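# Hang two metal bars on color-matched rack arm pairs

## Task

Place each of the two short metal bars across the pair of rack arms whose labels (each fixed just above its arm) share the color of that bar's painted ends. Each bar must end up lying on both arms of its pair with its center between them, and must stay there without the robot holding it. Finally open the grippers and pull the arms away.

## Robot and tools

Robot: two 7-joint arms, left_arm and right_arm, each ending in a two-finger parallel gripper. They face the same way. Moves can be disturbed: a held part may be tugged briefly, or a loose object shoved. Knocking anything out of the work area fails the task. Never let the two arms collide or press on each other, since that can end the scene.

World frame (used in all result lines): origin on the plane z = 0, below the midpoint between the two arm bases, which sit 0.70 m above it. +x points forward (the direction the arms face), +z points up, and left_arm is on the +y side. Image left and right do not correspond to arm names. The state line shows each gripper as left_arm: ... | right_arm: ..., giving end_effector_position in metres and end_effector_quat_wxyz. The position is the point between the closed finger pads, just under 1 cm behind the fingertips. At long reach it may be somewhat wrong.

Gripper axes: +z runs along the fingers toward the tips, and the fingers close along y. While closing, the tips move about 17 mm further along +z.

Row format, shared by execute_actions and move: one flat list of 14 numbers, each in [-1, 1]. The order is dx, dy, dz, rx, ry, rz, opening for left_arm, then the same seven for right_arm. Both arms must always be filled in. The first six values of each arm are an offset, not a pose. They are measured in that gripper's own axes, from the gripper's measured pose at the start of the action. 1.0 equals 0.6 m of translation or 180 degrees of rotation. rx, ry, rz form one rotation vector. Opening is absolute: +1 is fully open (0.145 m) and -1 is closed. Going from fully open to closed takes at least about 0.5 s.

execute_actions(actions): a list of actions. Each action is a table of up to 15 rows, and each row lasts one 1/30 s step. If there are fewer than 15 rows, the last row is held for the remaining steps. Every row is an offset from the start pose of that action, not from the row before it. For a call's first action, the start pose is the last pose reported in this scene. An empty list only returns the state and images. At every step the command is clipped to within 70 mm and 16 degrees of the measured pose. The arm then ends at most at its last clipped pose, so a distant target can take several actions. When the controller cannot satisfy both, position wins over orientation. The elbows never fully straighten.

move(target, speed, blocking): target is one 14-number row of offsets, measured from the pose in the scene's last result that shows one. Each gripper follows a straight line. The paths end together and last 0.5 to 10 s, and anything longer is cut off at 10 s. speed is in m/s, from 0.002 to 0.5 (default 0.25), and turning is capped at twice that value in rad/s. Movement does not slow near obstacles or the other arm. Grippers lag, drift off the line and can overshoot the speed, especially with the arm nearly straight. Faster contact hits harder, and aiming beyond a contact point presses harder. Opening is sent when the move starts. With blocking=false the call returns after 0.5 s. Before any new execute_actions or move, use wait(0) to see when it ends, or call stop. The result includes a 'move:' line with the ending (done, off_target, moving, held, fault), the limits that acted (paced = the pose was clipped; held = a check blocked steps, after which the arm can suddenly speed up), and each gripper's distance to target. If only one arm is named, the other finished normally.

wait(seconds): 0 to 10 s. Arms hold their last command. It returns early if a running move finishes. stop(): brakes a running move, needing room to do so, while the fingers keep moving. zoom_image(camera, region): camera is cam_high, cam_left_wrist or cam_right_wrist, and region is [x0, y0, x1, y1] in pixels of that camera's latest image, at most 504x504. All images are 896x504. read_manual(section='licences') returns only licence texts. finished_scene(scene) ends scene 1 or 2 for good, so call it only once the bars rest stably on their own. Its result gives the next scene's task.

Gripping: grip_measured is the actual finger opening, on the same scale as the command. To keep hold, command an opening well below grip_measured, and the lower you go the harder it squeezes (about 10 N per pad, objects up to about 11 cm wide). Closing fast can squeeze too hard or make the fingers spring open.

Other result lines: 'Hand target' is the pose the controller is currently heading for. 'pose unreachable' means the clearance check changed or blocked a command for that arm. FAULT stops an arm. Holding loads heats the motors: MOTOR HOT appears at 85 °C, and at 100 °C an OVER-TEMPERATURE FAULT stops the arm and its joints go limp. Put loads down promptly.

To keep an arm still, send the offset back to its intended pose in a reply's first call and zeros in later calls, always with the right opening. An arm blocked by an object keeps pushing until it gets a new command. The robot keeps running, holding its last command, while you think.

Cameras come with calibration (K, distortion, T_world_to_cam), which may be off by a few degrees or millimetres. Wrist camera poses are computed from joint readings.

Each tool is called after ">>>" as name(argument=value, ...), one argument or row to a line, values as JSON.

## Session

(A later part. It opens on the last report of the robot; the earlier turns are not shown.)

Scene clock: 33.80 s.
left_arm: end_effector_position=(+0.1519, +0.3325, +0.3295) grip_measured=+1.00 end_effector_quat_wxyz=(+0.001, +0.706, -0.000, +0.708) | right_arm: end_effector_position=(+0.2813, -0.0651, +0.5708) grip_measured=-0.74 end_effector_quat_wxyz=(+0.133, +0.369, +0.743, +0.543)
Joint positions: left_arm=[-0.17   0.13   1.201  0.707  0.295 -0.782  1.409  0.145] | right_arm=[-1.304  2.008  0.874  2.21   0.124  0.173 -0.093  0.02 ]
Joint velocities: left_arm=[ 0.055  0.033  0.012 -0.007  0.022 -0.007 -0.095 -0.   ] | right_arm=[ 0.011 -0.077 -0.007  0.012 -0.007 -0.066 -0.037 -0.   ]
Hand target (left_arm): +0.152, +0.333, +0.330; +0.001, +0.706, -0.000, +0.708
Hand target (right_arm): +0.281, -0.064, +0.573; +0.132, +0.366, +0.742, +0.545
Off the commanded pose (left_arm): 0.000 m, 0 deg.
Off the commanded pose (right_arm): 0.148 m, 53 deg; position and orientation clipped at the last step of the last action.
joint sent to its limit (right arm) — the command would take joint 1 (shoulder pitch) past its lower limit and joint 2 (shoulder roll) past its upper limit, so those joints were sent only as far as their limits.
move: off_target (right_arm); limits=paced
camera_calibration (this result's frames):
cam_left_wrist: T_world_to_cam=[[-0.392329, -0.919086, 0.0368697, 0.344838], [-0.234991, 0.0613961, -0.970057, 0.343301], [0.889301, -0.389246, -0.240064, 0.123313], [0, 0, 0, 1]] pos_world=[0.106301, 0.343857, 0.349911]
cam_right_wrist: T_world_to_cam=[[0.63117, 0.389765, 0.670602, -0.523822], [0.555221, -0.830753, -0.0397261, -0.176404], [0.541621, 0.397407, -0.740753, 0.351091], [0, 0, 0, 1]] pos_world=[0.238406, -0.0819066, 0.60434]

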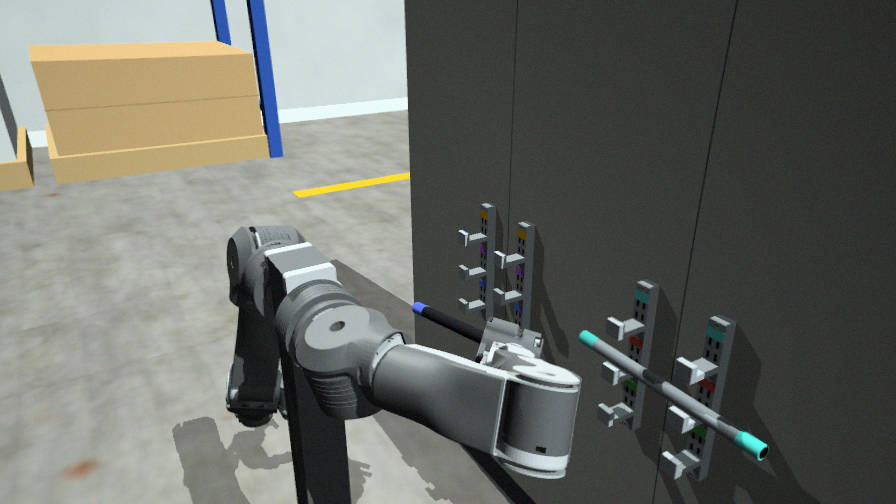

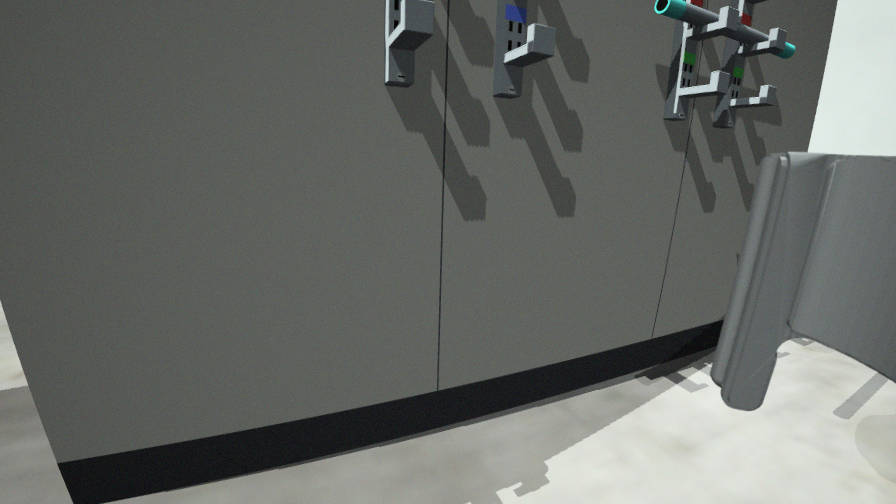

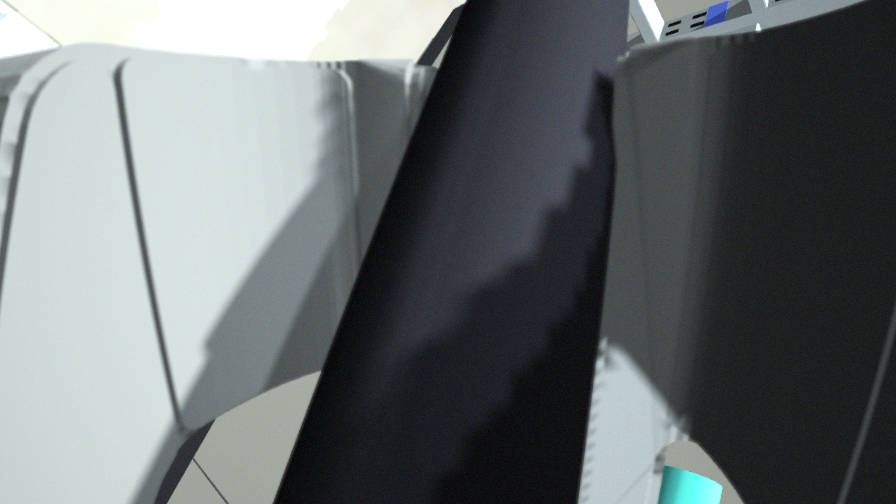

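>>> move(
  target=[0,0,0,0,0,0,1, 0.028,-0.077,0.14,-0.125,-0.013,-0.064,-1],
  speed=0.1,
)

Scene clock: 39.63 s.
left_arm: end_effector_position=(+0.1519, +0.3325, +0.3295) grip_measured=+1.00 end_effector_quat_wxyz=(+0.001, +0.706, -0.000, +0.708) | right_arm: end_effector_position=(+0.2656, -0.0672, +0.5491) grip_measured=-0.74 end_effector_quat_wxyz=(+0.155, +0.265, +0.786, +0.537)
Joint positions: left_arm=[-0.17   0.13   1.201  0.707  0.295 -0.782  1.409  0.145] | right_arm=[-1.304  2.008  0.735  2.178 -0.168  0.085 -0.169  0.02 ]
Joint velocities: left_arm=[ 0.055 -0.055  0.007 -0.012  0.081 -0.051  0.051  0.   ] | right_arm=[-0.099  0.011  0.002  0.017 -0.081 -0.051 -0.007 -0.   ]
Hand target (left_arm): +0.152, +0.333, +0.330; +0.001, +0.706, -0.000, +0.708
Hand target (right_arm): +0.266, -0.067, +0.550; +0.156, +0.263, +0.783, +0.542
Off the commanded pose (left_arm): 0.000 m, 0 deg.
Off the commanded pose (right_arm): 0.090 m, 24 deg; position and orientation clipped at the last step of the last action.
joint sent to its limit (right arm) — the command would take joint 1 (shoulder pitch) past its lower limit and joint 2 (shoulder roll) past its upper limit, so those joints were sent only as far as their limits.
move: off_target (right_arm); limits=paced
camera_calibration (this result's frames):
cam_left_wrist: T_world_to_cam=[[-0.392329, -0.919086, 0.0368697, 0.344838], [-0.234991, 0.0613961, -0.970057, 0.343301], [0.889301, -0.389246, -0.240064, 0.123313], [0, 0, 0, 1]] pos_world=[0.106301, 0.343857, 0.349911]
cam_right_wrist: T_world_to_cam=[[0.464239, 0.54658, 0.696945, -0.458193], [0.676024, -0.727061, 0.119895, -0.283047], [0.572253, 0.415491, -0.707031, 0.318838], [0, 0, 0, 1]] pos_world=[0.221601, -0.0878279, 0.5787]

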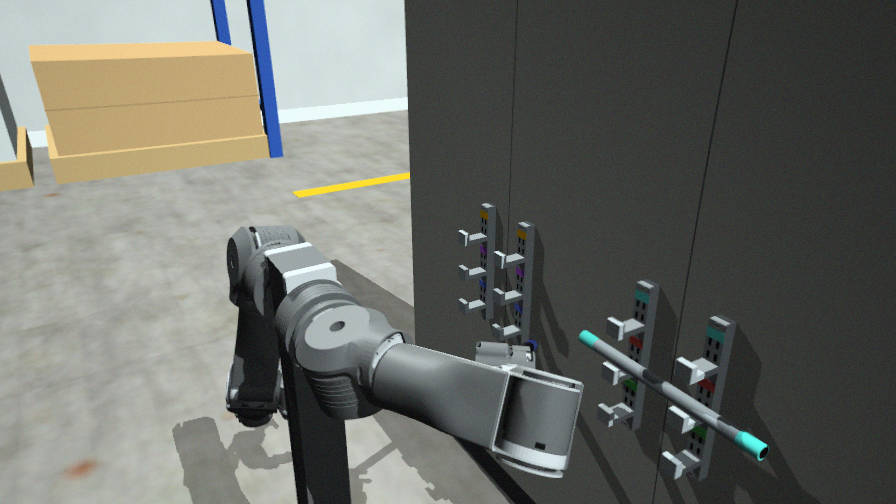

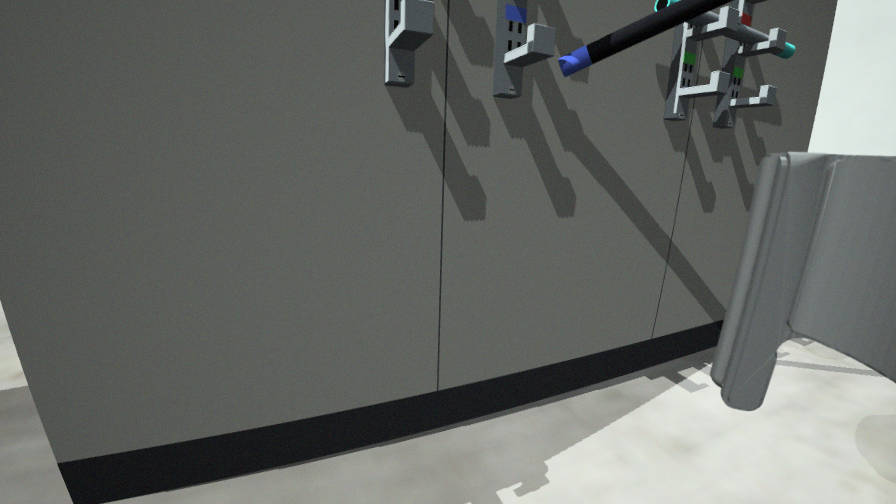

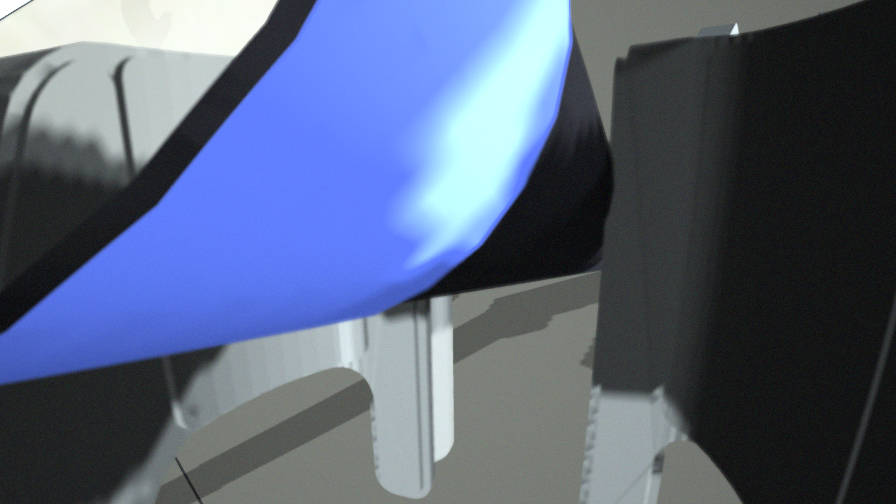

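>>> move(
  target=[0.2,0.14,0.11,0,0,0,0.2, 0,0,0,0,0,0,-1],
)

>>> move(
  target=[0,0,0,0,0,-0.5,0.2, 0,0,0,0,0,0,-1],
)

Scene clock: 43.40 s.
left_arm: end_effector_position=(+0.2190, +0.2459, +0.4506) grip_measured=+0.20 end_effector_quat_wxyz=(+0.007, +0.704, -0.000, +0.710) | right_arm: end_effector_position=(+0.2655, -0.0672, +0.5488) grip_measured=-0.74 end_effector_quat_wxyz=(+0.155, +0.265, +0.786, +0.536)
Joint positions: left_arm=[-0.507 -0.173  0.638  1.804  0.189 -0.273  0.7    0.09 ] | right_arm=[-1.304  2.008  0.735  2.178 -0.168  0.085 -0.167  0.02 ]
Joint velocities: left_arm=[-0.055  0.033  0.002  0.002 -0.007 -0.022 -0.095 -0.   ] | right_arm=[-0.011  0.055  0.002 -0.007  0.051 -0.081  0.007  0.   ]
Hand target (left_arm): +0.219, +0.247, +0.450; +0.005, +0.705, +0.002, +0.709
Hand target (right_arm): +0.266, -0.067, +0.549; +0.155, +0.265, +0.785, +0.537
Off the commanded pose (left_arm): 0.003 m, 1 deg.
Off the commanded pose (right_arm): 0.000 m, 0 deg.
joint sent to its limit (left arm) — the command would take joint 2 (shoulder roll) past its lower limit, so that joint was sent only as far as its limit.
move: done
camera_calibration (this result's frames):
cam_left_wrist: T_world_to_cam=[[-0.398993, -0.916026, 0.0412393, 0.285804], [-0.228077, 0.0555815, -0.972055, 0.48269], [0.888136, -0.397249, -0.231101, 0.0571576], [0, 0, 0, 1]] pos_world=[0.17336, 0.257681, 0.470624]
cam_right_wrist: T_world_to_cam=[[0.46481, 0.548116, 0.695356, -0.457032], [0.676361, -0.726622, 0.12065, -0.283484], [0.571391, 0.414232, -0.708465, 0.319627], [0, 0, 0, 1]] pos_world=[0.221538, -0.0878792, 0.578447]

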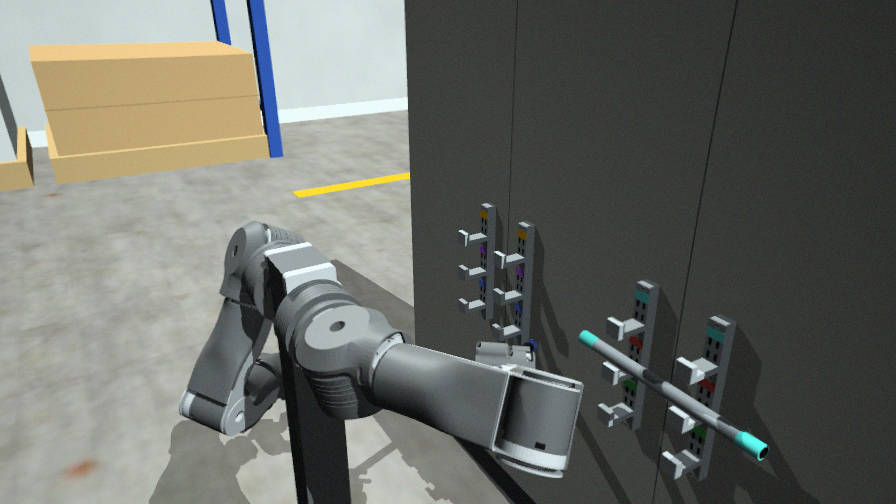

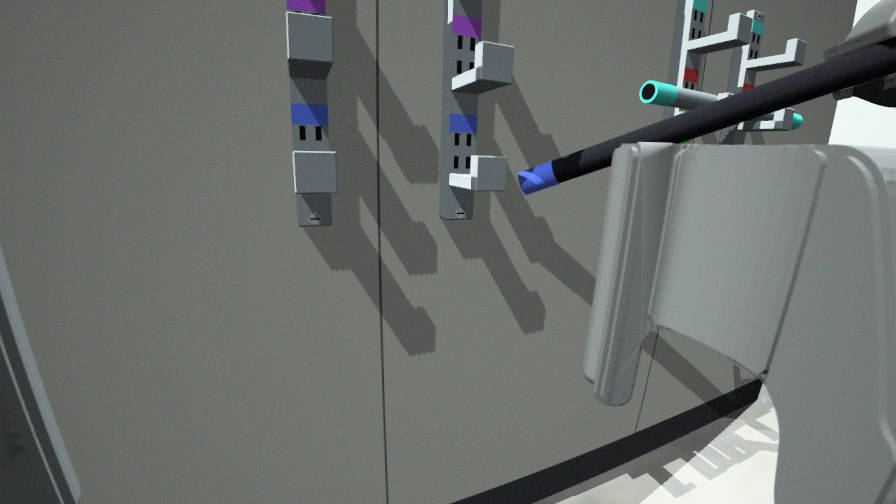

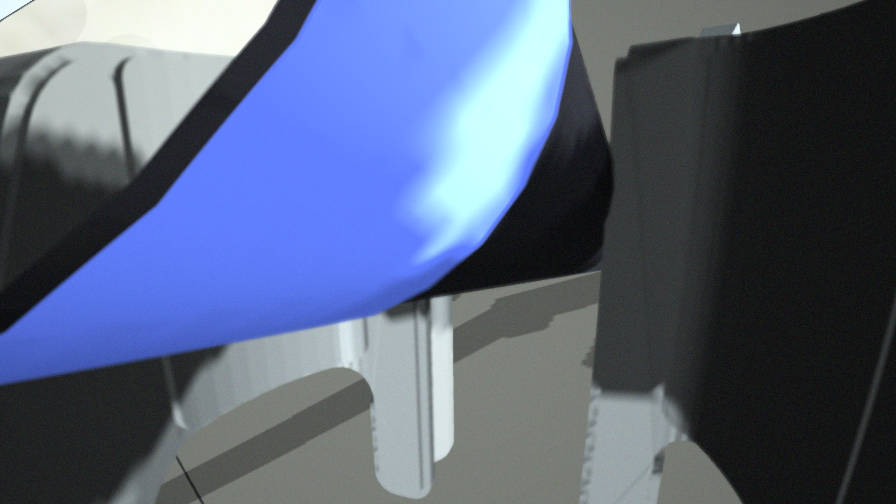

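Scene clock: 46.90 s.
left_arm: end_effector_position=(+0.2193, +0.2459, +0.4534) grip_measured=+0.20 end_effector_quat_wxyz=(+0.509, +0.494, +0.494, +0.503) | right_arm: end_effector_position=(+0.2654, -0.0674, +0.5484) grip_measured=-0.74 end_effector_quat_wxyz=(+0.155, +0.265, +0.787, +0.536)
Joint positions: left_arm=[-0.5   -0.173  0.645  1.796  1.528  0.671  0.371  0.09 ] | right_arm=[-1.304  2.008  0.735  2.178 -0.168  0.085 -0.165  0.02 ]
Joint velocities: left_arm=[-0.099 -0.055  0.002  0.002 -0.007  0.051 -0.066 -0.   ] | right_arm=[ 0.011  0.011  0.002 -0.002  0.037 -0.081  0.037 -0.   ]
Hand target (left_arm): +0.219, +0.246, +0.452; +0.508, +0.496, +0.496, +0.500
Hand target (right_arm): +0.266, -0.067, +0.549; +0.155, +0.265, +0.786, +0.536
Off the commanded pose (left_arm): 0.003 m, 1 deg.
Off the commanded pose (right_arm): 0.000 m, 0 deg.
move: done
camera_calibration (this result's frames):
cam_left_wrist: T_world_to_cam=[[-0.411279, 0.0443466, 0.91043, -0.34179], [-0.24247, -0.968152, -0.0623754, 0.327927], [0.878668, -0.246405, 0.408933, -0.267681], [0, 0, 0, 1]] pos_world=[0.174144, 0.266682, 0.441094]
cam_right_wrist: T_world_to_cam=[[0.465686, 0.549449, 0.693716, -0.455932], [0.676588, -0.726336, 0.121097, -0.283743], [0.570408, 0.412967, -0.709995, 0.320495], [0, 0, 0, 1]] pos_world=[0.221486, -0.0879346, 0.578198]

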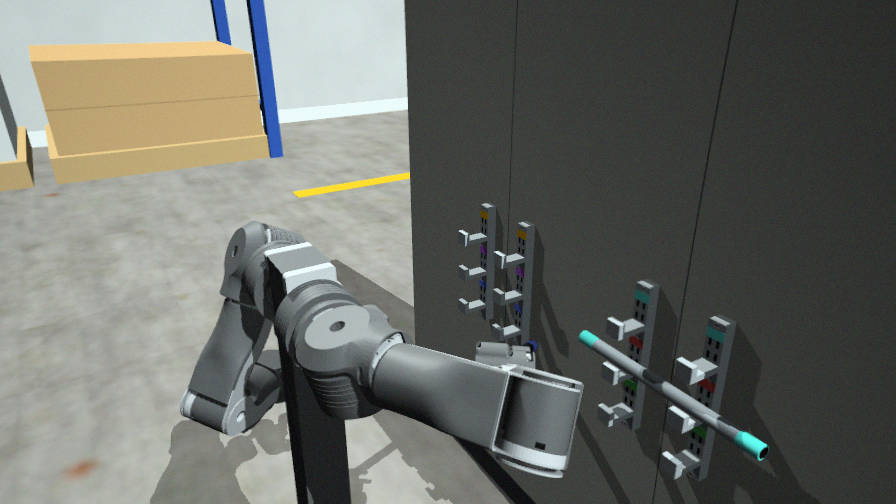

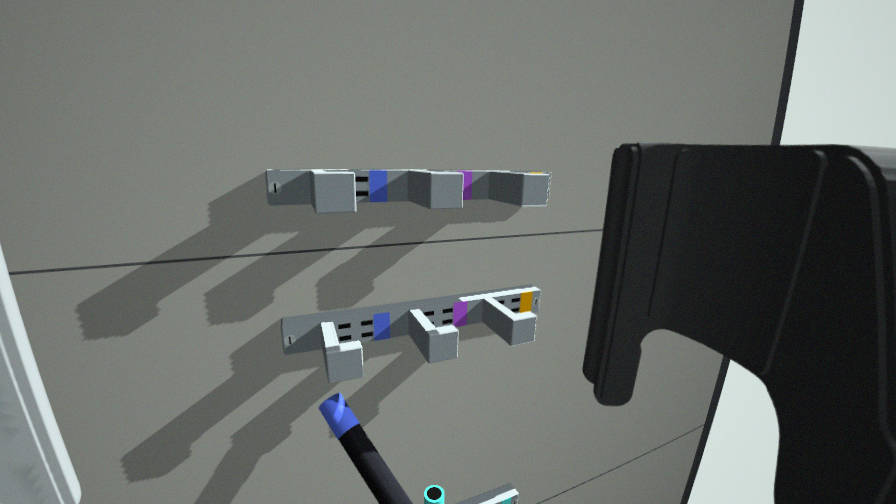

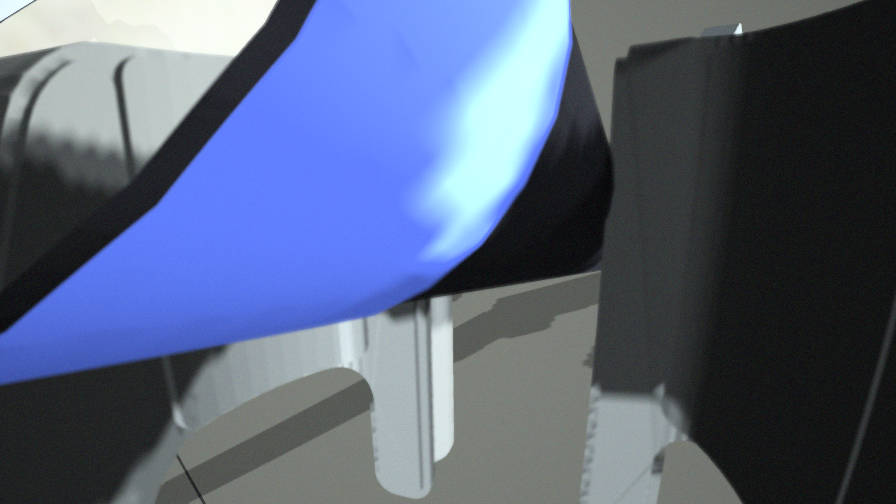

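>>> move(
  target=[-0.32,0.097,0.102,0.051,-0.258,-0.117,0.0, 0,0,0,0,0,0,-1],
  speed=0.15,
)

Scene clock: 51.70 s.
left_arm: end_effector_position=(+0.2782, +0.0546, +0.5138) grip_measured=+0.00 end_effector_quat_wxyz=(+0.687, +0.568, +0.329, +0.312) | right_arm: end_effector_position=(+0.2653, -0.0675, +0.5481) grip_measured=-0.74 end_effector_quat_wxyz=(+0.155, +0.265, +0.787, +0.535)
Joint positions: left_arm=[-0.309 -0.173  0.11   1.898  1.576  0.787  0.044  0.076] | right_arm=[-1.304  2.008  0.735  2.178 -0.168  0.085 -0.162  0.02 ]
Joint velocities: left_arm=[ 0.033  0.011 -0.007  0.002  0.051 -0.095 -0.007 -0.   ] | right_arm=[-0.011 -0.011 -0.012 -0.017  0.007  0.007  0.037 -0.   ]
Hand target (left_arm): +0.278, +0.054, +0.512; +0.686, +0.570, +0.330, +0.309
Hand target (right_arm): +0.265, -0.067, +0.548; +0.155, +0.265, +0.787, +0.536
Off the commanded pose (left_arm): 0.001 m, 22 deg; orientation clipped at the last step of the last action.
Off the commanded pose (right_arm): 0.000 m, 0 deg.
joint sent to its limit (left arm) — the command would take joint 2 (shoulder roll) past its lower limit, joint 5 (forearm roll) past its upper limit and joint 6 (wrist pitch) past its upper limit, so those joints were sent only as far as their limits.
move: off_target (left_arm); limits=paced
camera_calibration (this result's frames):
cam_left_wrist: T_world_to_cam=[[-0.343576, 0.399956, 0.8497, -0.371095], [-0.758824, -0.651295, -0.000264099, 0.255145], [0.5533, -0.644864, 0.527266, -0.339846], [0, 0, 0, 1]] pos_world=[0.254148, 0.095442, 0.494576]
cam_right_wrist: T_world_to_cam=[[0.46656, 0.550779, 0.692072, -0.454831], [0.676817, -0.726049, 0.121543, -0.284001], [0.569422, 0.411699, -0.711522, 0.32136], [0, 0, 0, 1]] pos_world=[0.221434, -0.0879905, 0.577949]

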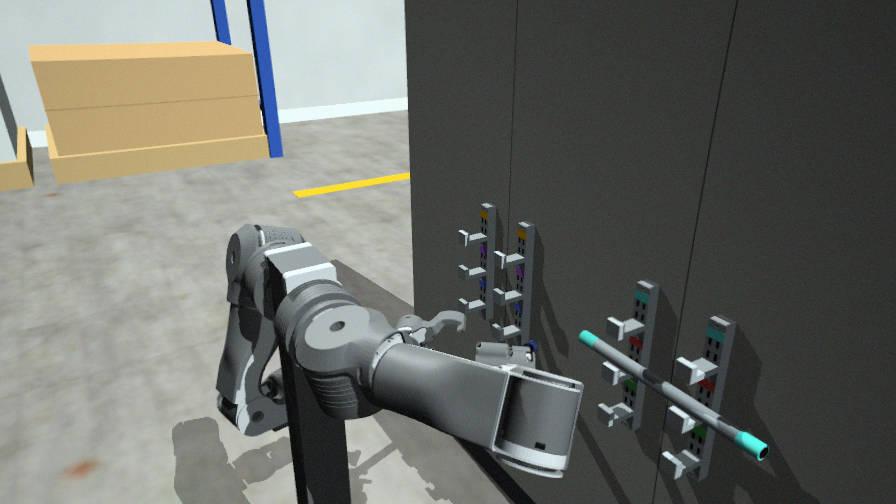

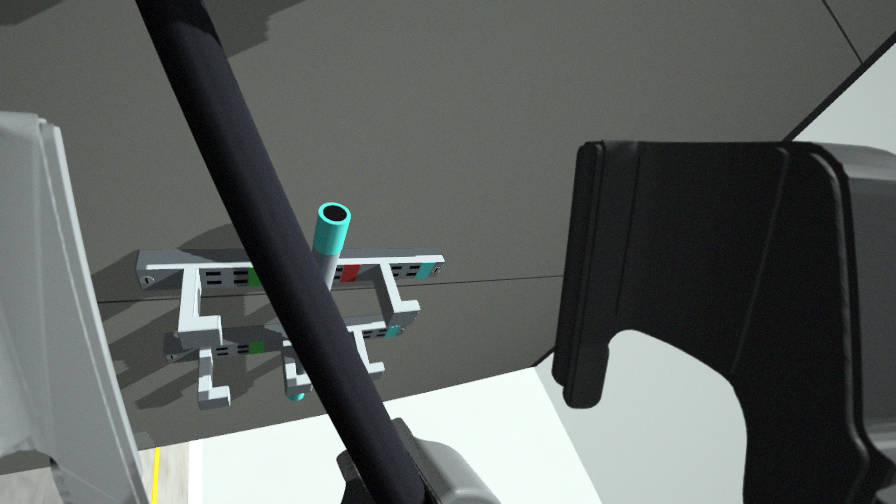

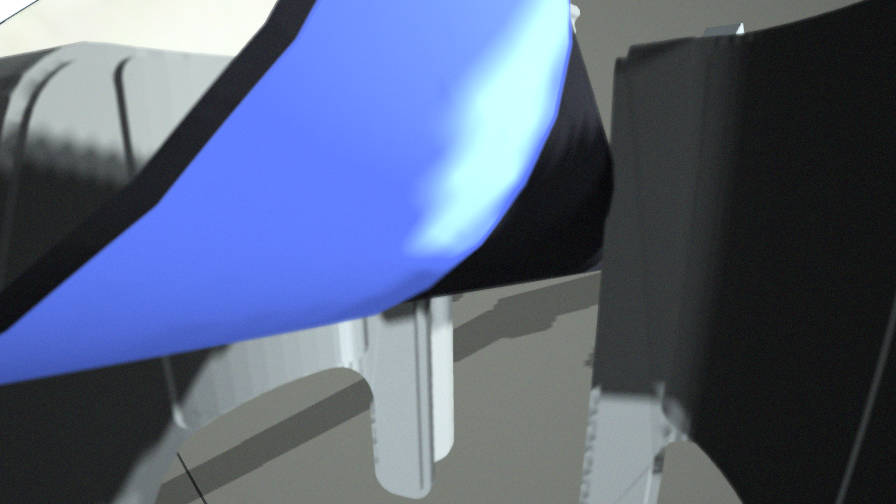

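>>> move(
  target=[-0.022,-0.025,0.13,0,0,0,0.0, 0,0,0,0,0,0,-1],
  speed=0.08,
)

Scene clock: 53.93 s.
left_arm: end_effector_position=(+0.3341, -0.0027, +0.5094) grip_measured=+0.00 end_effector_quat_wxyz=(+0.685, +0.571, +0.328, +0.311) | right_arm: end_effector_position=(+0.2652, -0.0676, +0.5477) grip_measured=-0.74 end_effector_quat_wxyz=(+0.154, +0.265, +0.788, +0.534)
Joint positions: left_arm=[-0.052 -0.173 -0.117  1.632  1.519  0.525  0.045  0.076] | right_arm=[-1.304  2.008  0.735  2.178 -0.168  0.085 -0.16   0.02 ]
Joint velocities: left_arm=[-0.011 -0.011 -0.002 -0.007  0.007  0.007 -0.022  0.   ] | right_arm=[ 0.055  0.033 -0.017 -0.007  0.007 -0.066 -0.051  0.   ]
Hand target (left_arm): +0.334, -0.002, +0.509; +0.686, +0.570, +0.329, +0.312
Hand target (right_arm): +0.265, -0.067, +0.548; +0.155, +0.265, +0.787, +0.535
Off the commanded pose (left_arm): 0.002 m, 0 deg.
Off the commanded pose (right_arm): 0.000 m, 0 deg.
joint sent to its limit (left arm) — the command would take joint 2 (shoulder roll) past its lower limit, so that joint was sent only as far as its limit.
move: done
camera_calibration (this result's frames):
cam_left_wrist: T_world_to_cam=[[-0.339176, 0.396684, 0.852995, -0.32839], [-0.761041, -0.648703, -0.000934579, 0.261384], [0.55297, -0.649482, 0.521918, -0.402576], [0, 0, 0, 1]] pos_world=[0.310154, 0.038362, 0.490471]
cam_right_wrist: T_world_to_cam=[[0.467432, 0.552106, 0.690425, -0.453728], [0.677045, -0.72576, 0.121989, -0.284259], [0.568434, 0.410428, -0.713044, 0.322222], [0, 0, 0, 1]] pos_world=[0.221381, -0.0880469, 0.5777]

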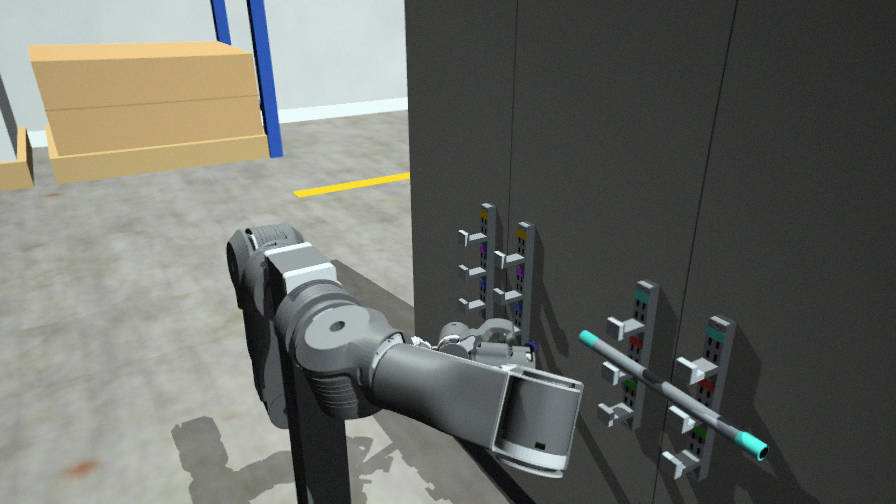

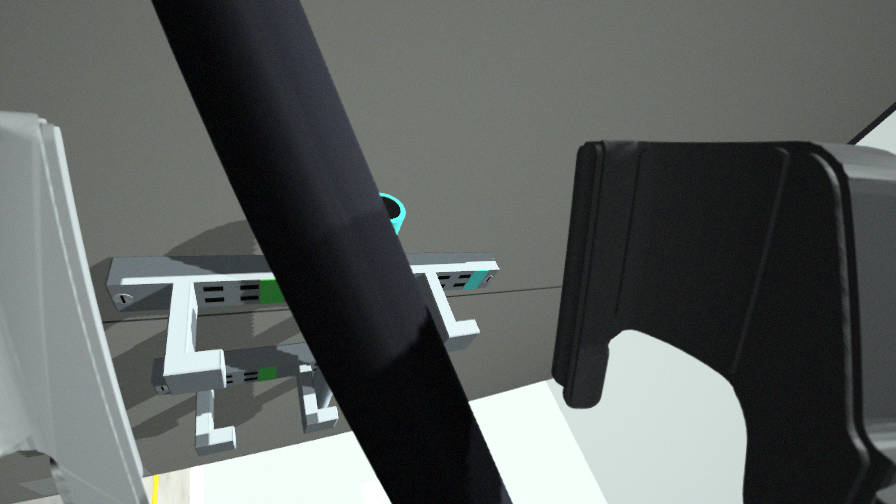

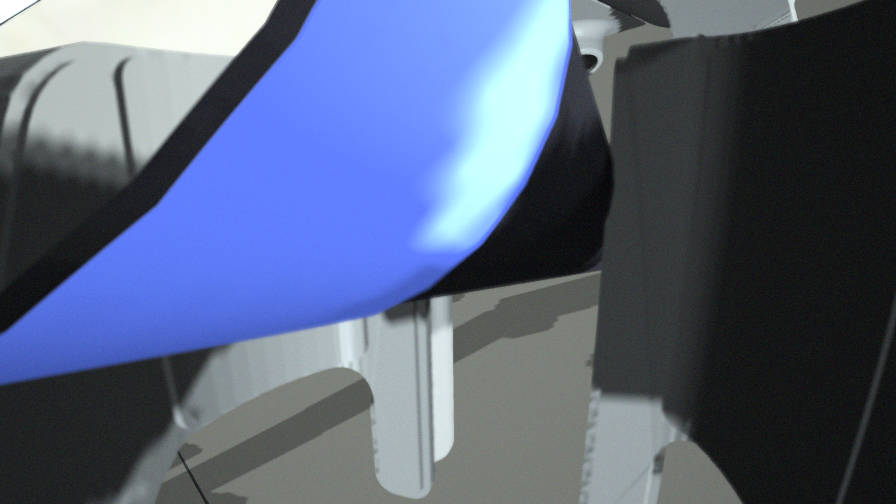

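>>> execute_actions(
  actions=[
    [[0,0,0,0,0,0,-0.3,0,0,0,0,0,0,-1]],
    [[0,0,0,0,0,0,-0.6,0,0,0,0,0,0,-1]],
    [[0,0,0,0,0,0,-0.8,0,0,0,0,0,0,-0.9]],
    [[0,0,0,0,0,0,-1,0,0,0,0,0,0,-0.6]],
    [[0,0,0,0,0,0,-1,0,0,0,0,0,0,-0.2]],
  ],
)

Scene clock: 56.97 s.
left_arm: end_effector_position=(+0.3334, -0.0034, +0.5144) grip_measured=-0.71 end_effector_quat_wxyz=(+0.700, +0.556, +0.333, +0.300) | right_arm: end_effector_position=(+0.2648, -0.0686, +0.5452) grip_measured=-0.20 end_effector_quat_wxyz=(+0.153, +0.267, +0.792, +0.527)
Joint positions: left_arm=[-0.051 -0.172 -0.123  1.632  1.566  0.526  0.049  0.022] | right_arm=[-1.304  2.008  0.735  2.178 -0.169  0.086 -0.144  0.061]
Joint velocities: left_arm=[ 0.055  0.011  0.017 -0.012 -0.007 -0.022  0.022 -0.   ] | right_arm=[ 0.099  0.011  0.007 -0.007 -0.007  0.037  0.022 -0.   ]
Hand target (left_arm): +0.334, -0.002, +0.513; +0.696, +0.558, +0.334, +0.303
Hand target (right_arm): +0.265, -0.068, +0.546; +0.153, +0.266, +0.791, +0.528
Off the commanded pose (left_arm): 0.002 m, 1 deg.
Off the commanded pose (right_arm): 0.000 m, 0 deg.
camera_calibration (this result's frames):
cam_left_wrist: T_world_to_cam=[[-0.336267, 0.439862, 0.832734, -0.322967], [-0.765739, -0.642445, 0.0301358, 0.245929], [0.548242, -0.627523, 0.552853, -0.419484], [0, 0, 0, 1]] pos_world=[0.309693, 0.0368205, 0.493447]
cam_right_wrist: T_world_to_cam=[[0.473316, 0.561391, 0.678832, -0.445846], [0.677858, -0.724259, 0.126321, -0.2869], [0.562566, 0.400362, -0.723347, 0.32756], [0, 0, 0, 1]] pos_world=[0.22123, -0.0886386, 0.575836]

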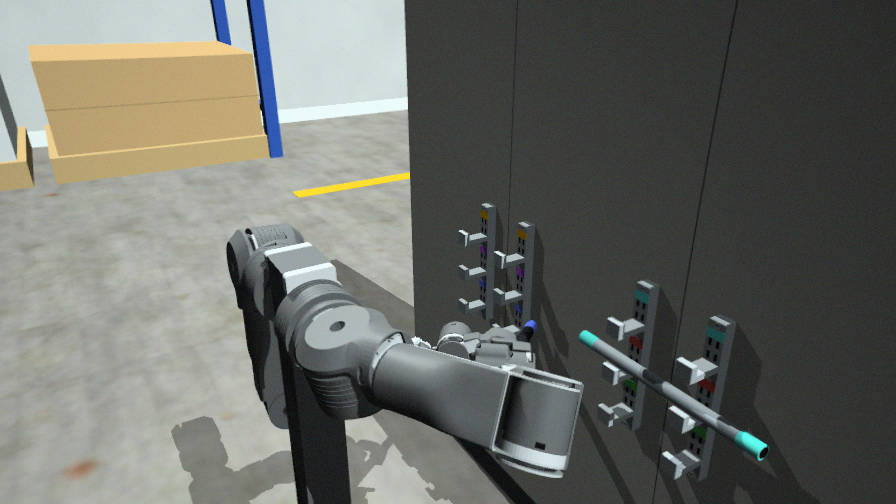

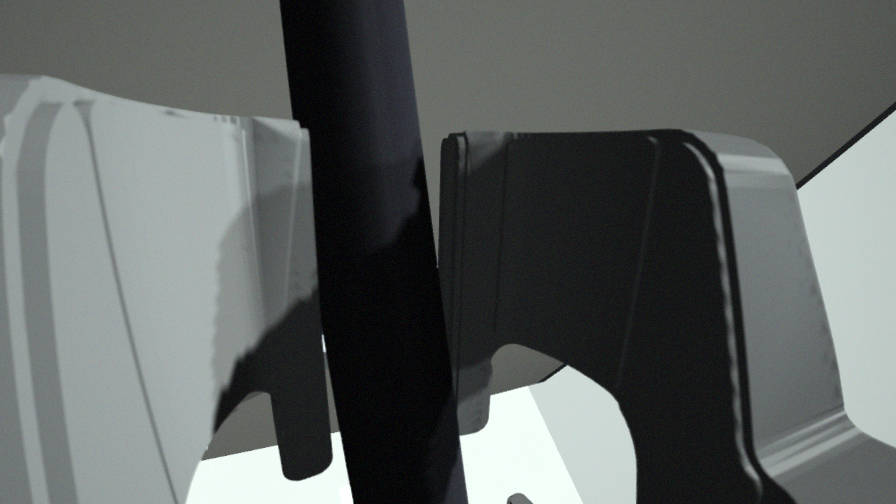

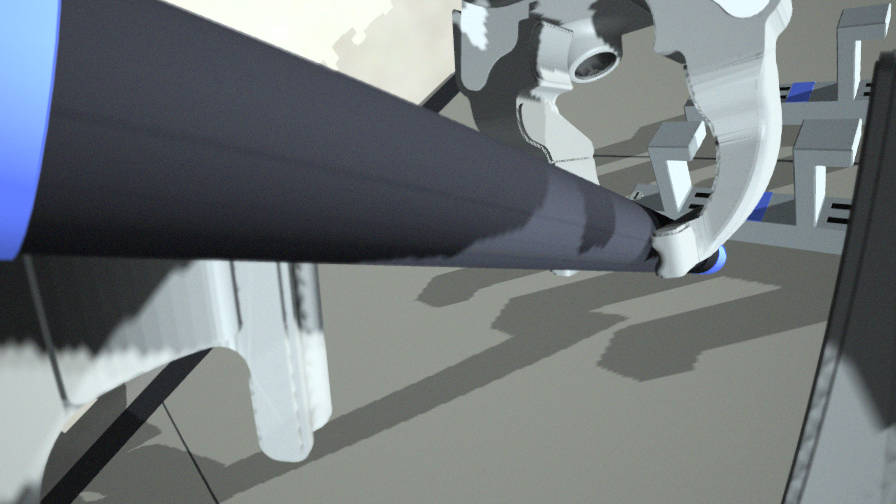

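>>> move(
  target=[0,0,0,0,0,0,-1, 0,0,-0.22,0,0,0,0.2],
  speed=0.15,
)

Scene clock: 58.73 s.
left_arm: end_effector_position=(+0.3332, -0.0036, +0.5142) grip_measured=-0.73 end_effector_quat_wxyz=(+0.699, +0.557, +0.333, +0.300) | right_arm: end_effector_position=(+0.1979, -0.1670, +0.5998) grip_measured=+0.20 end_effector_quat_wxyz=(+0.156, +0.265, +0.791, +0.529)
Joint positions: left_arm=[-0.051 -0.172 -0.123  1.632  1.564  0.527  0.049  0.02 ] | right_arm=[-1.219  1.08   1.12   2.298 -0.164 -0.673  0.438  0.09 ]
Joint velocities: left_arm=[-0.033  0.011 -0.012 -0.002  0.007 -0.037 -0.007  0.   ] | right_arm=[ 0.077 -0.099  0.007  0.002  0.007 -0.007  0.007  0.   ]
Hand target (left_arm): +0.333, -0.003, +0.514; +0.700, +0.556, +0.333, +0.300
Hand target (right_arm): +0.197, -0.167, +0.600; +0.155, +0.263, +0.793, +0.528
Off the commanded pose (left_arm): 0.000 m, 0 deg.
Off the commanded pose (right_arm): 0.003 m, 0 deg.
move: done
camera_calibration (this result's frames):
cam_left_wrist: T_world_to_cam=[[-0.336177, 0.438313, 0.833587, -0.323259], [-0.766431, -0.641702, 0.0283235, 0.246886], [0.547328, -0.629365, 0.551662, -0.418548], [0, 0, 0, 1]] pos_world=[0.309632, 0.0366958, 0.493369]
cam_right_wrist: T_world_to_cam=[[0.468612, 0.558894, 0.684135, -0.39865], [0.676204, -0.725275, 0.129324, -0.321343], [0.568464, 0.402012, -0.717799, 0.439855], [0, 0, 0, 1]] pos_world=[0.154064, -0.187086, 0.630015]

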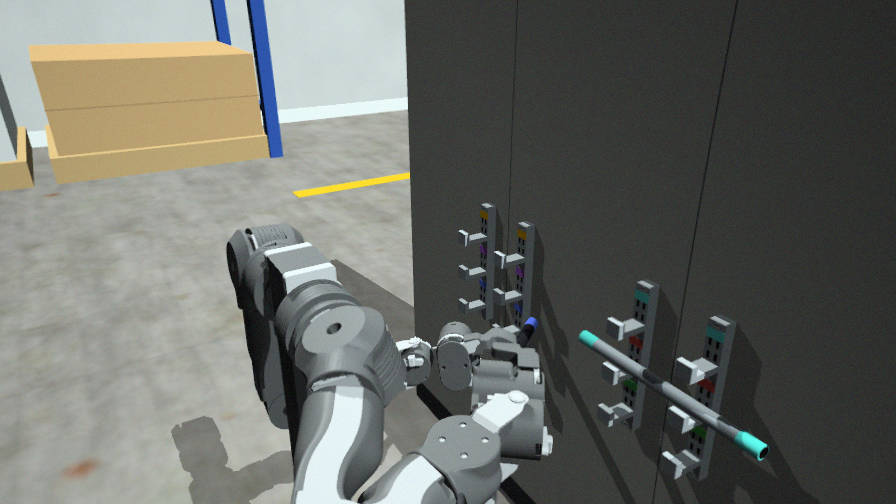

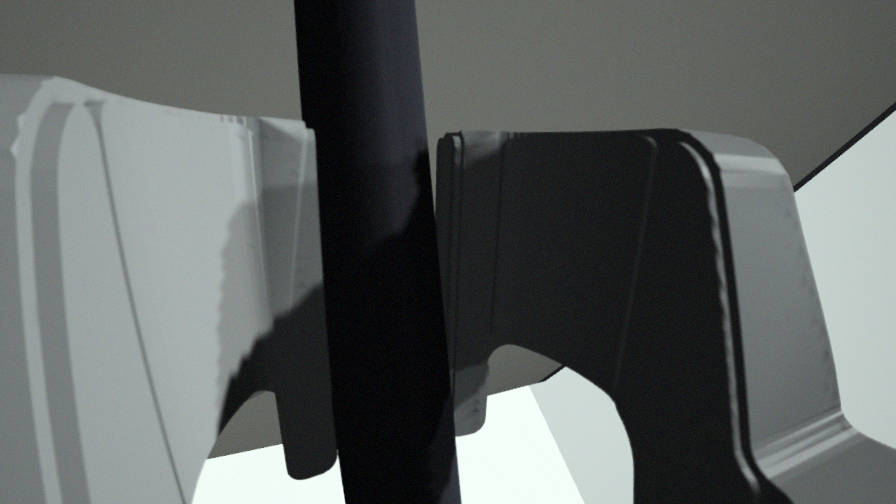

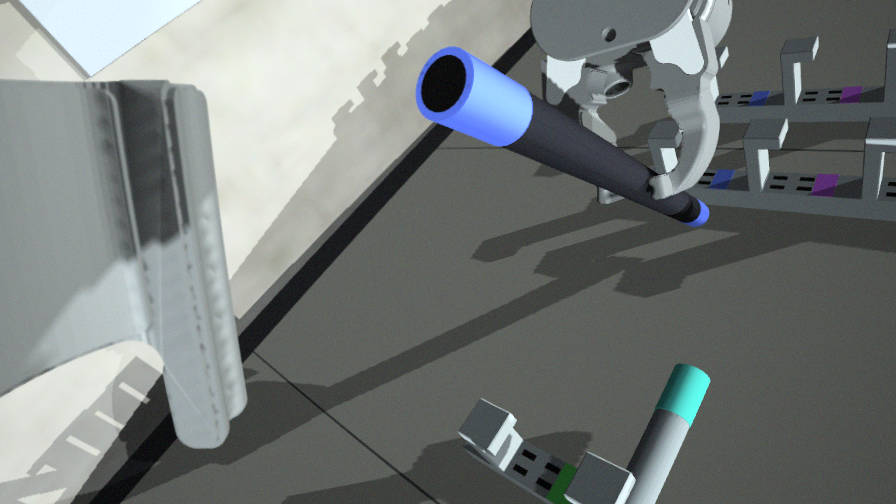

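>>> move(
  target=[0,0,0,0,0,0,-1, -0.12,-0.262,0.013,-0.337,-0.14,0.503,0.2],
)

Scene clock: 64.43 s.
left_arm: end_effector_position=(+0.3330, -0.0030, +0.5127) grip_measured=-0.73 end_effector_quat_wxyz=(+0.697, +0.559, +0.333, +0.301) | right_arm: end_effector_position=(+0.2205, -0.2581, +0.4519) grip_measured=+0.20 end_effector_quat_wxyz=(+0.006, +0.708, +0.000, +0.706)
Joint positions: left_arm=[-0.054 -0.171 -0.121  1.632  1.56   0.528  0.048  0.02 ] | right_arm=[-0.712  0.296  0.268  1.798  0.423 -0.405  0.185  0.09 ]
Joint velocities: left_arm=[ 0.011 -0.121 -0.022  0.007 -0.022  0.051  0.022 -0.   ] | right_arm=[-0.033 -0.011  0.002 -0.002 -0.022 -0.007 -0.007 -0.   ]
Hand target (left_arm): +0.333, -0.004, +0.514; +0.699, +0.557, +0.333, +0.301
Hand target (right_arm): +0.220, -0.259, +0.451; +0.007, +0.709, -0.003, +0.705
Off the commanded pose (left_arm): 0.002 m, 0 deg.
Off the commanded pose (right_arm): 0.008 m, 1 deg.
move: off_target (right_arm)
camera_calibration (this result's frames):
cam_left_wrist: T_world_to_cam=[[-0.33421, 0.433387, 0.836947, -0.324757], [-0.765452, -0.642915, 0.0272531, 0.247407], [0.549897, -0.631535, 0.546605, -0.415432], [0, 0, 0, 1]] pos_world=[0.309286, 0.0374471, 0.492139]
cam_right_wrist: T_world_to_cam=[[0.393098, -0.919225, -0.0223648, -0.302723], [-0.243892, -0.0807847, -0.966432, 0.480819], [0.886561, 0.385357, -0.255948, 0.0743219], [0, 0, 0, 1]] pos_world=[0.170377, -0.268068, 0.476931]

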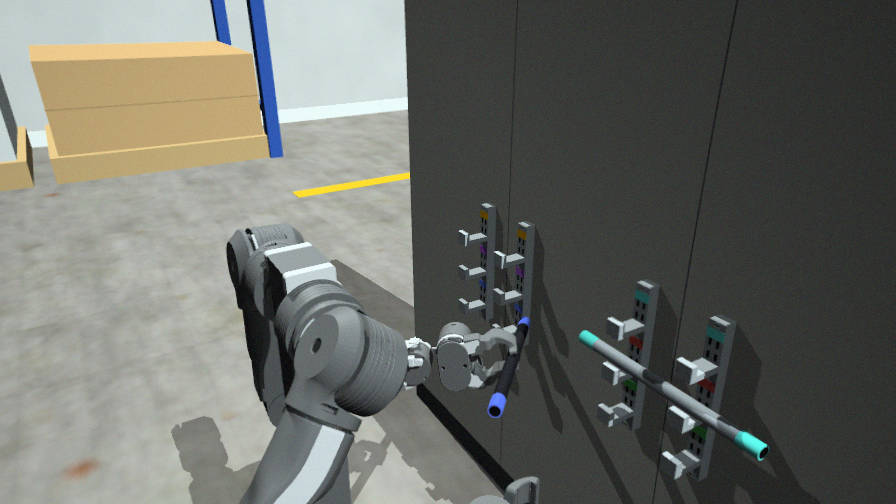

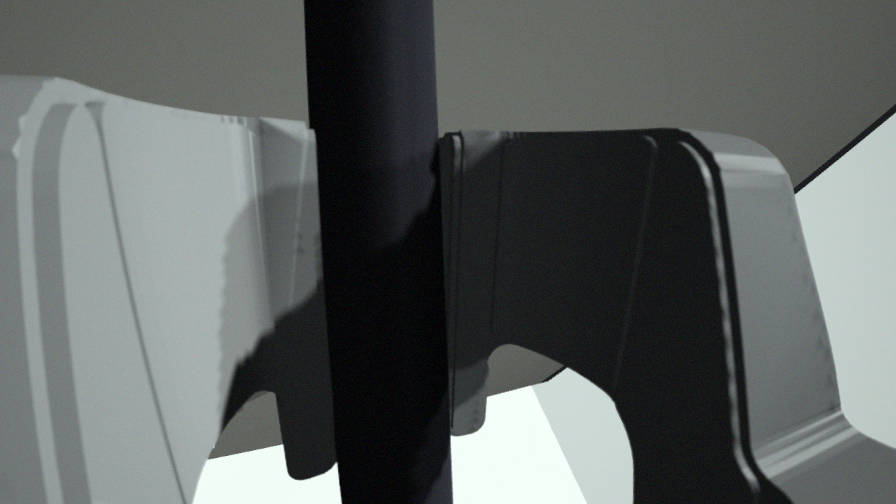

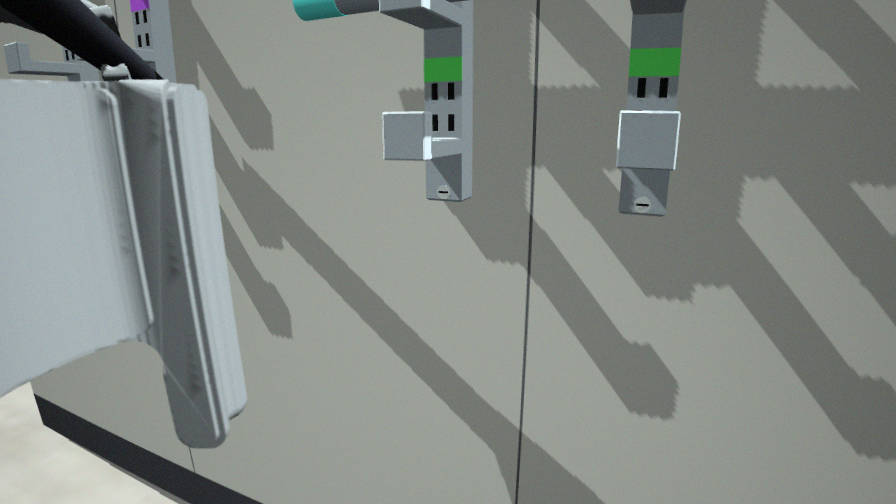

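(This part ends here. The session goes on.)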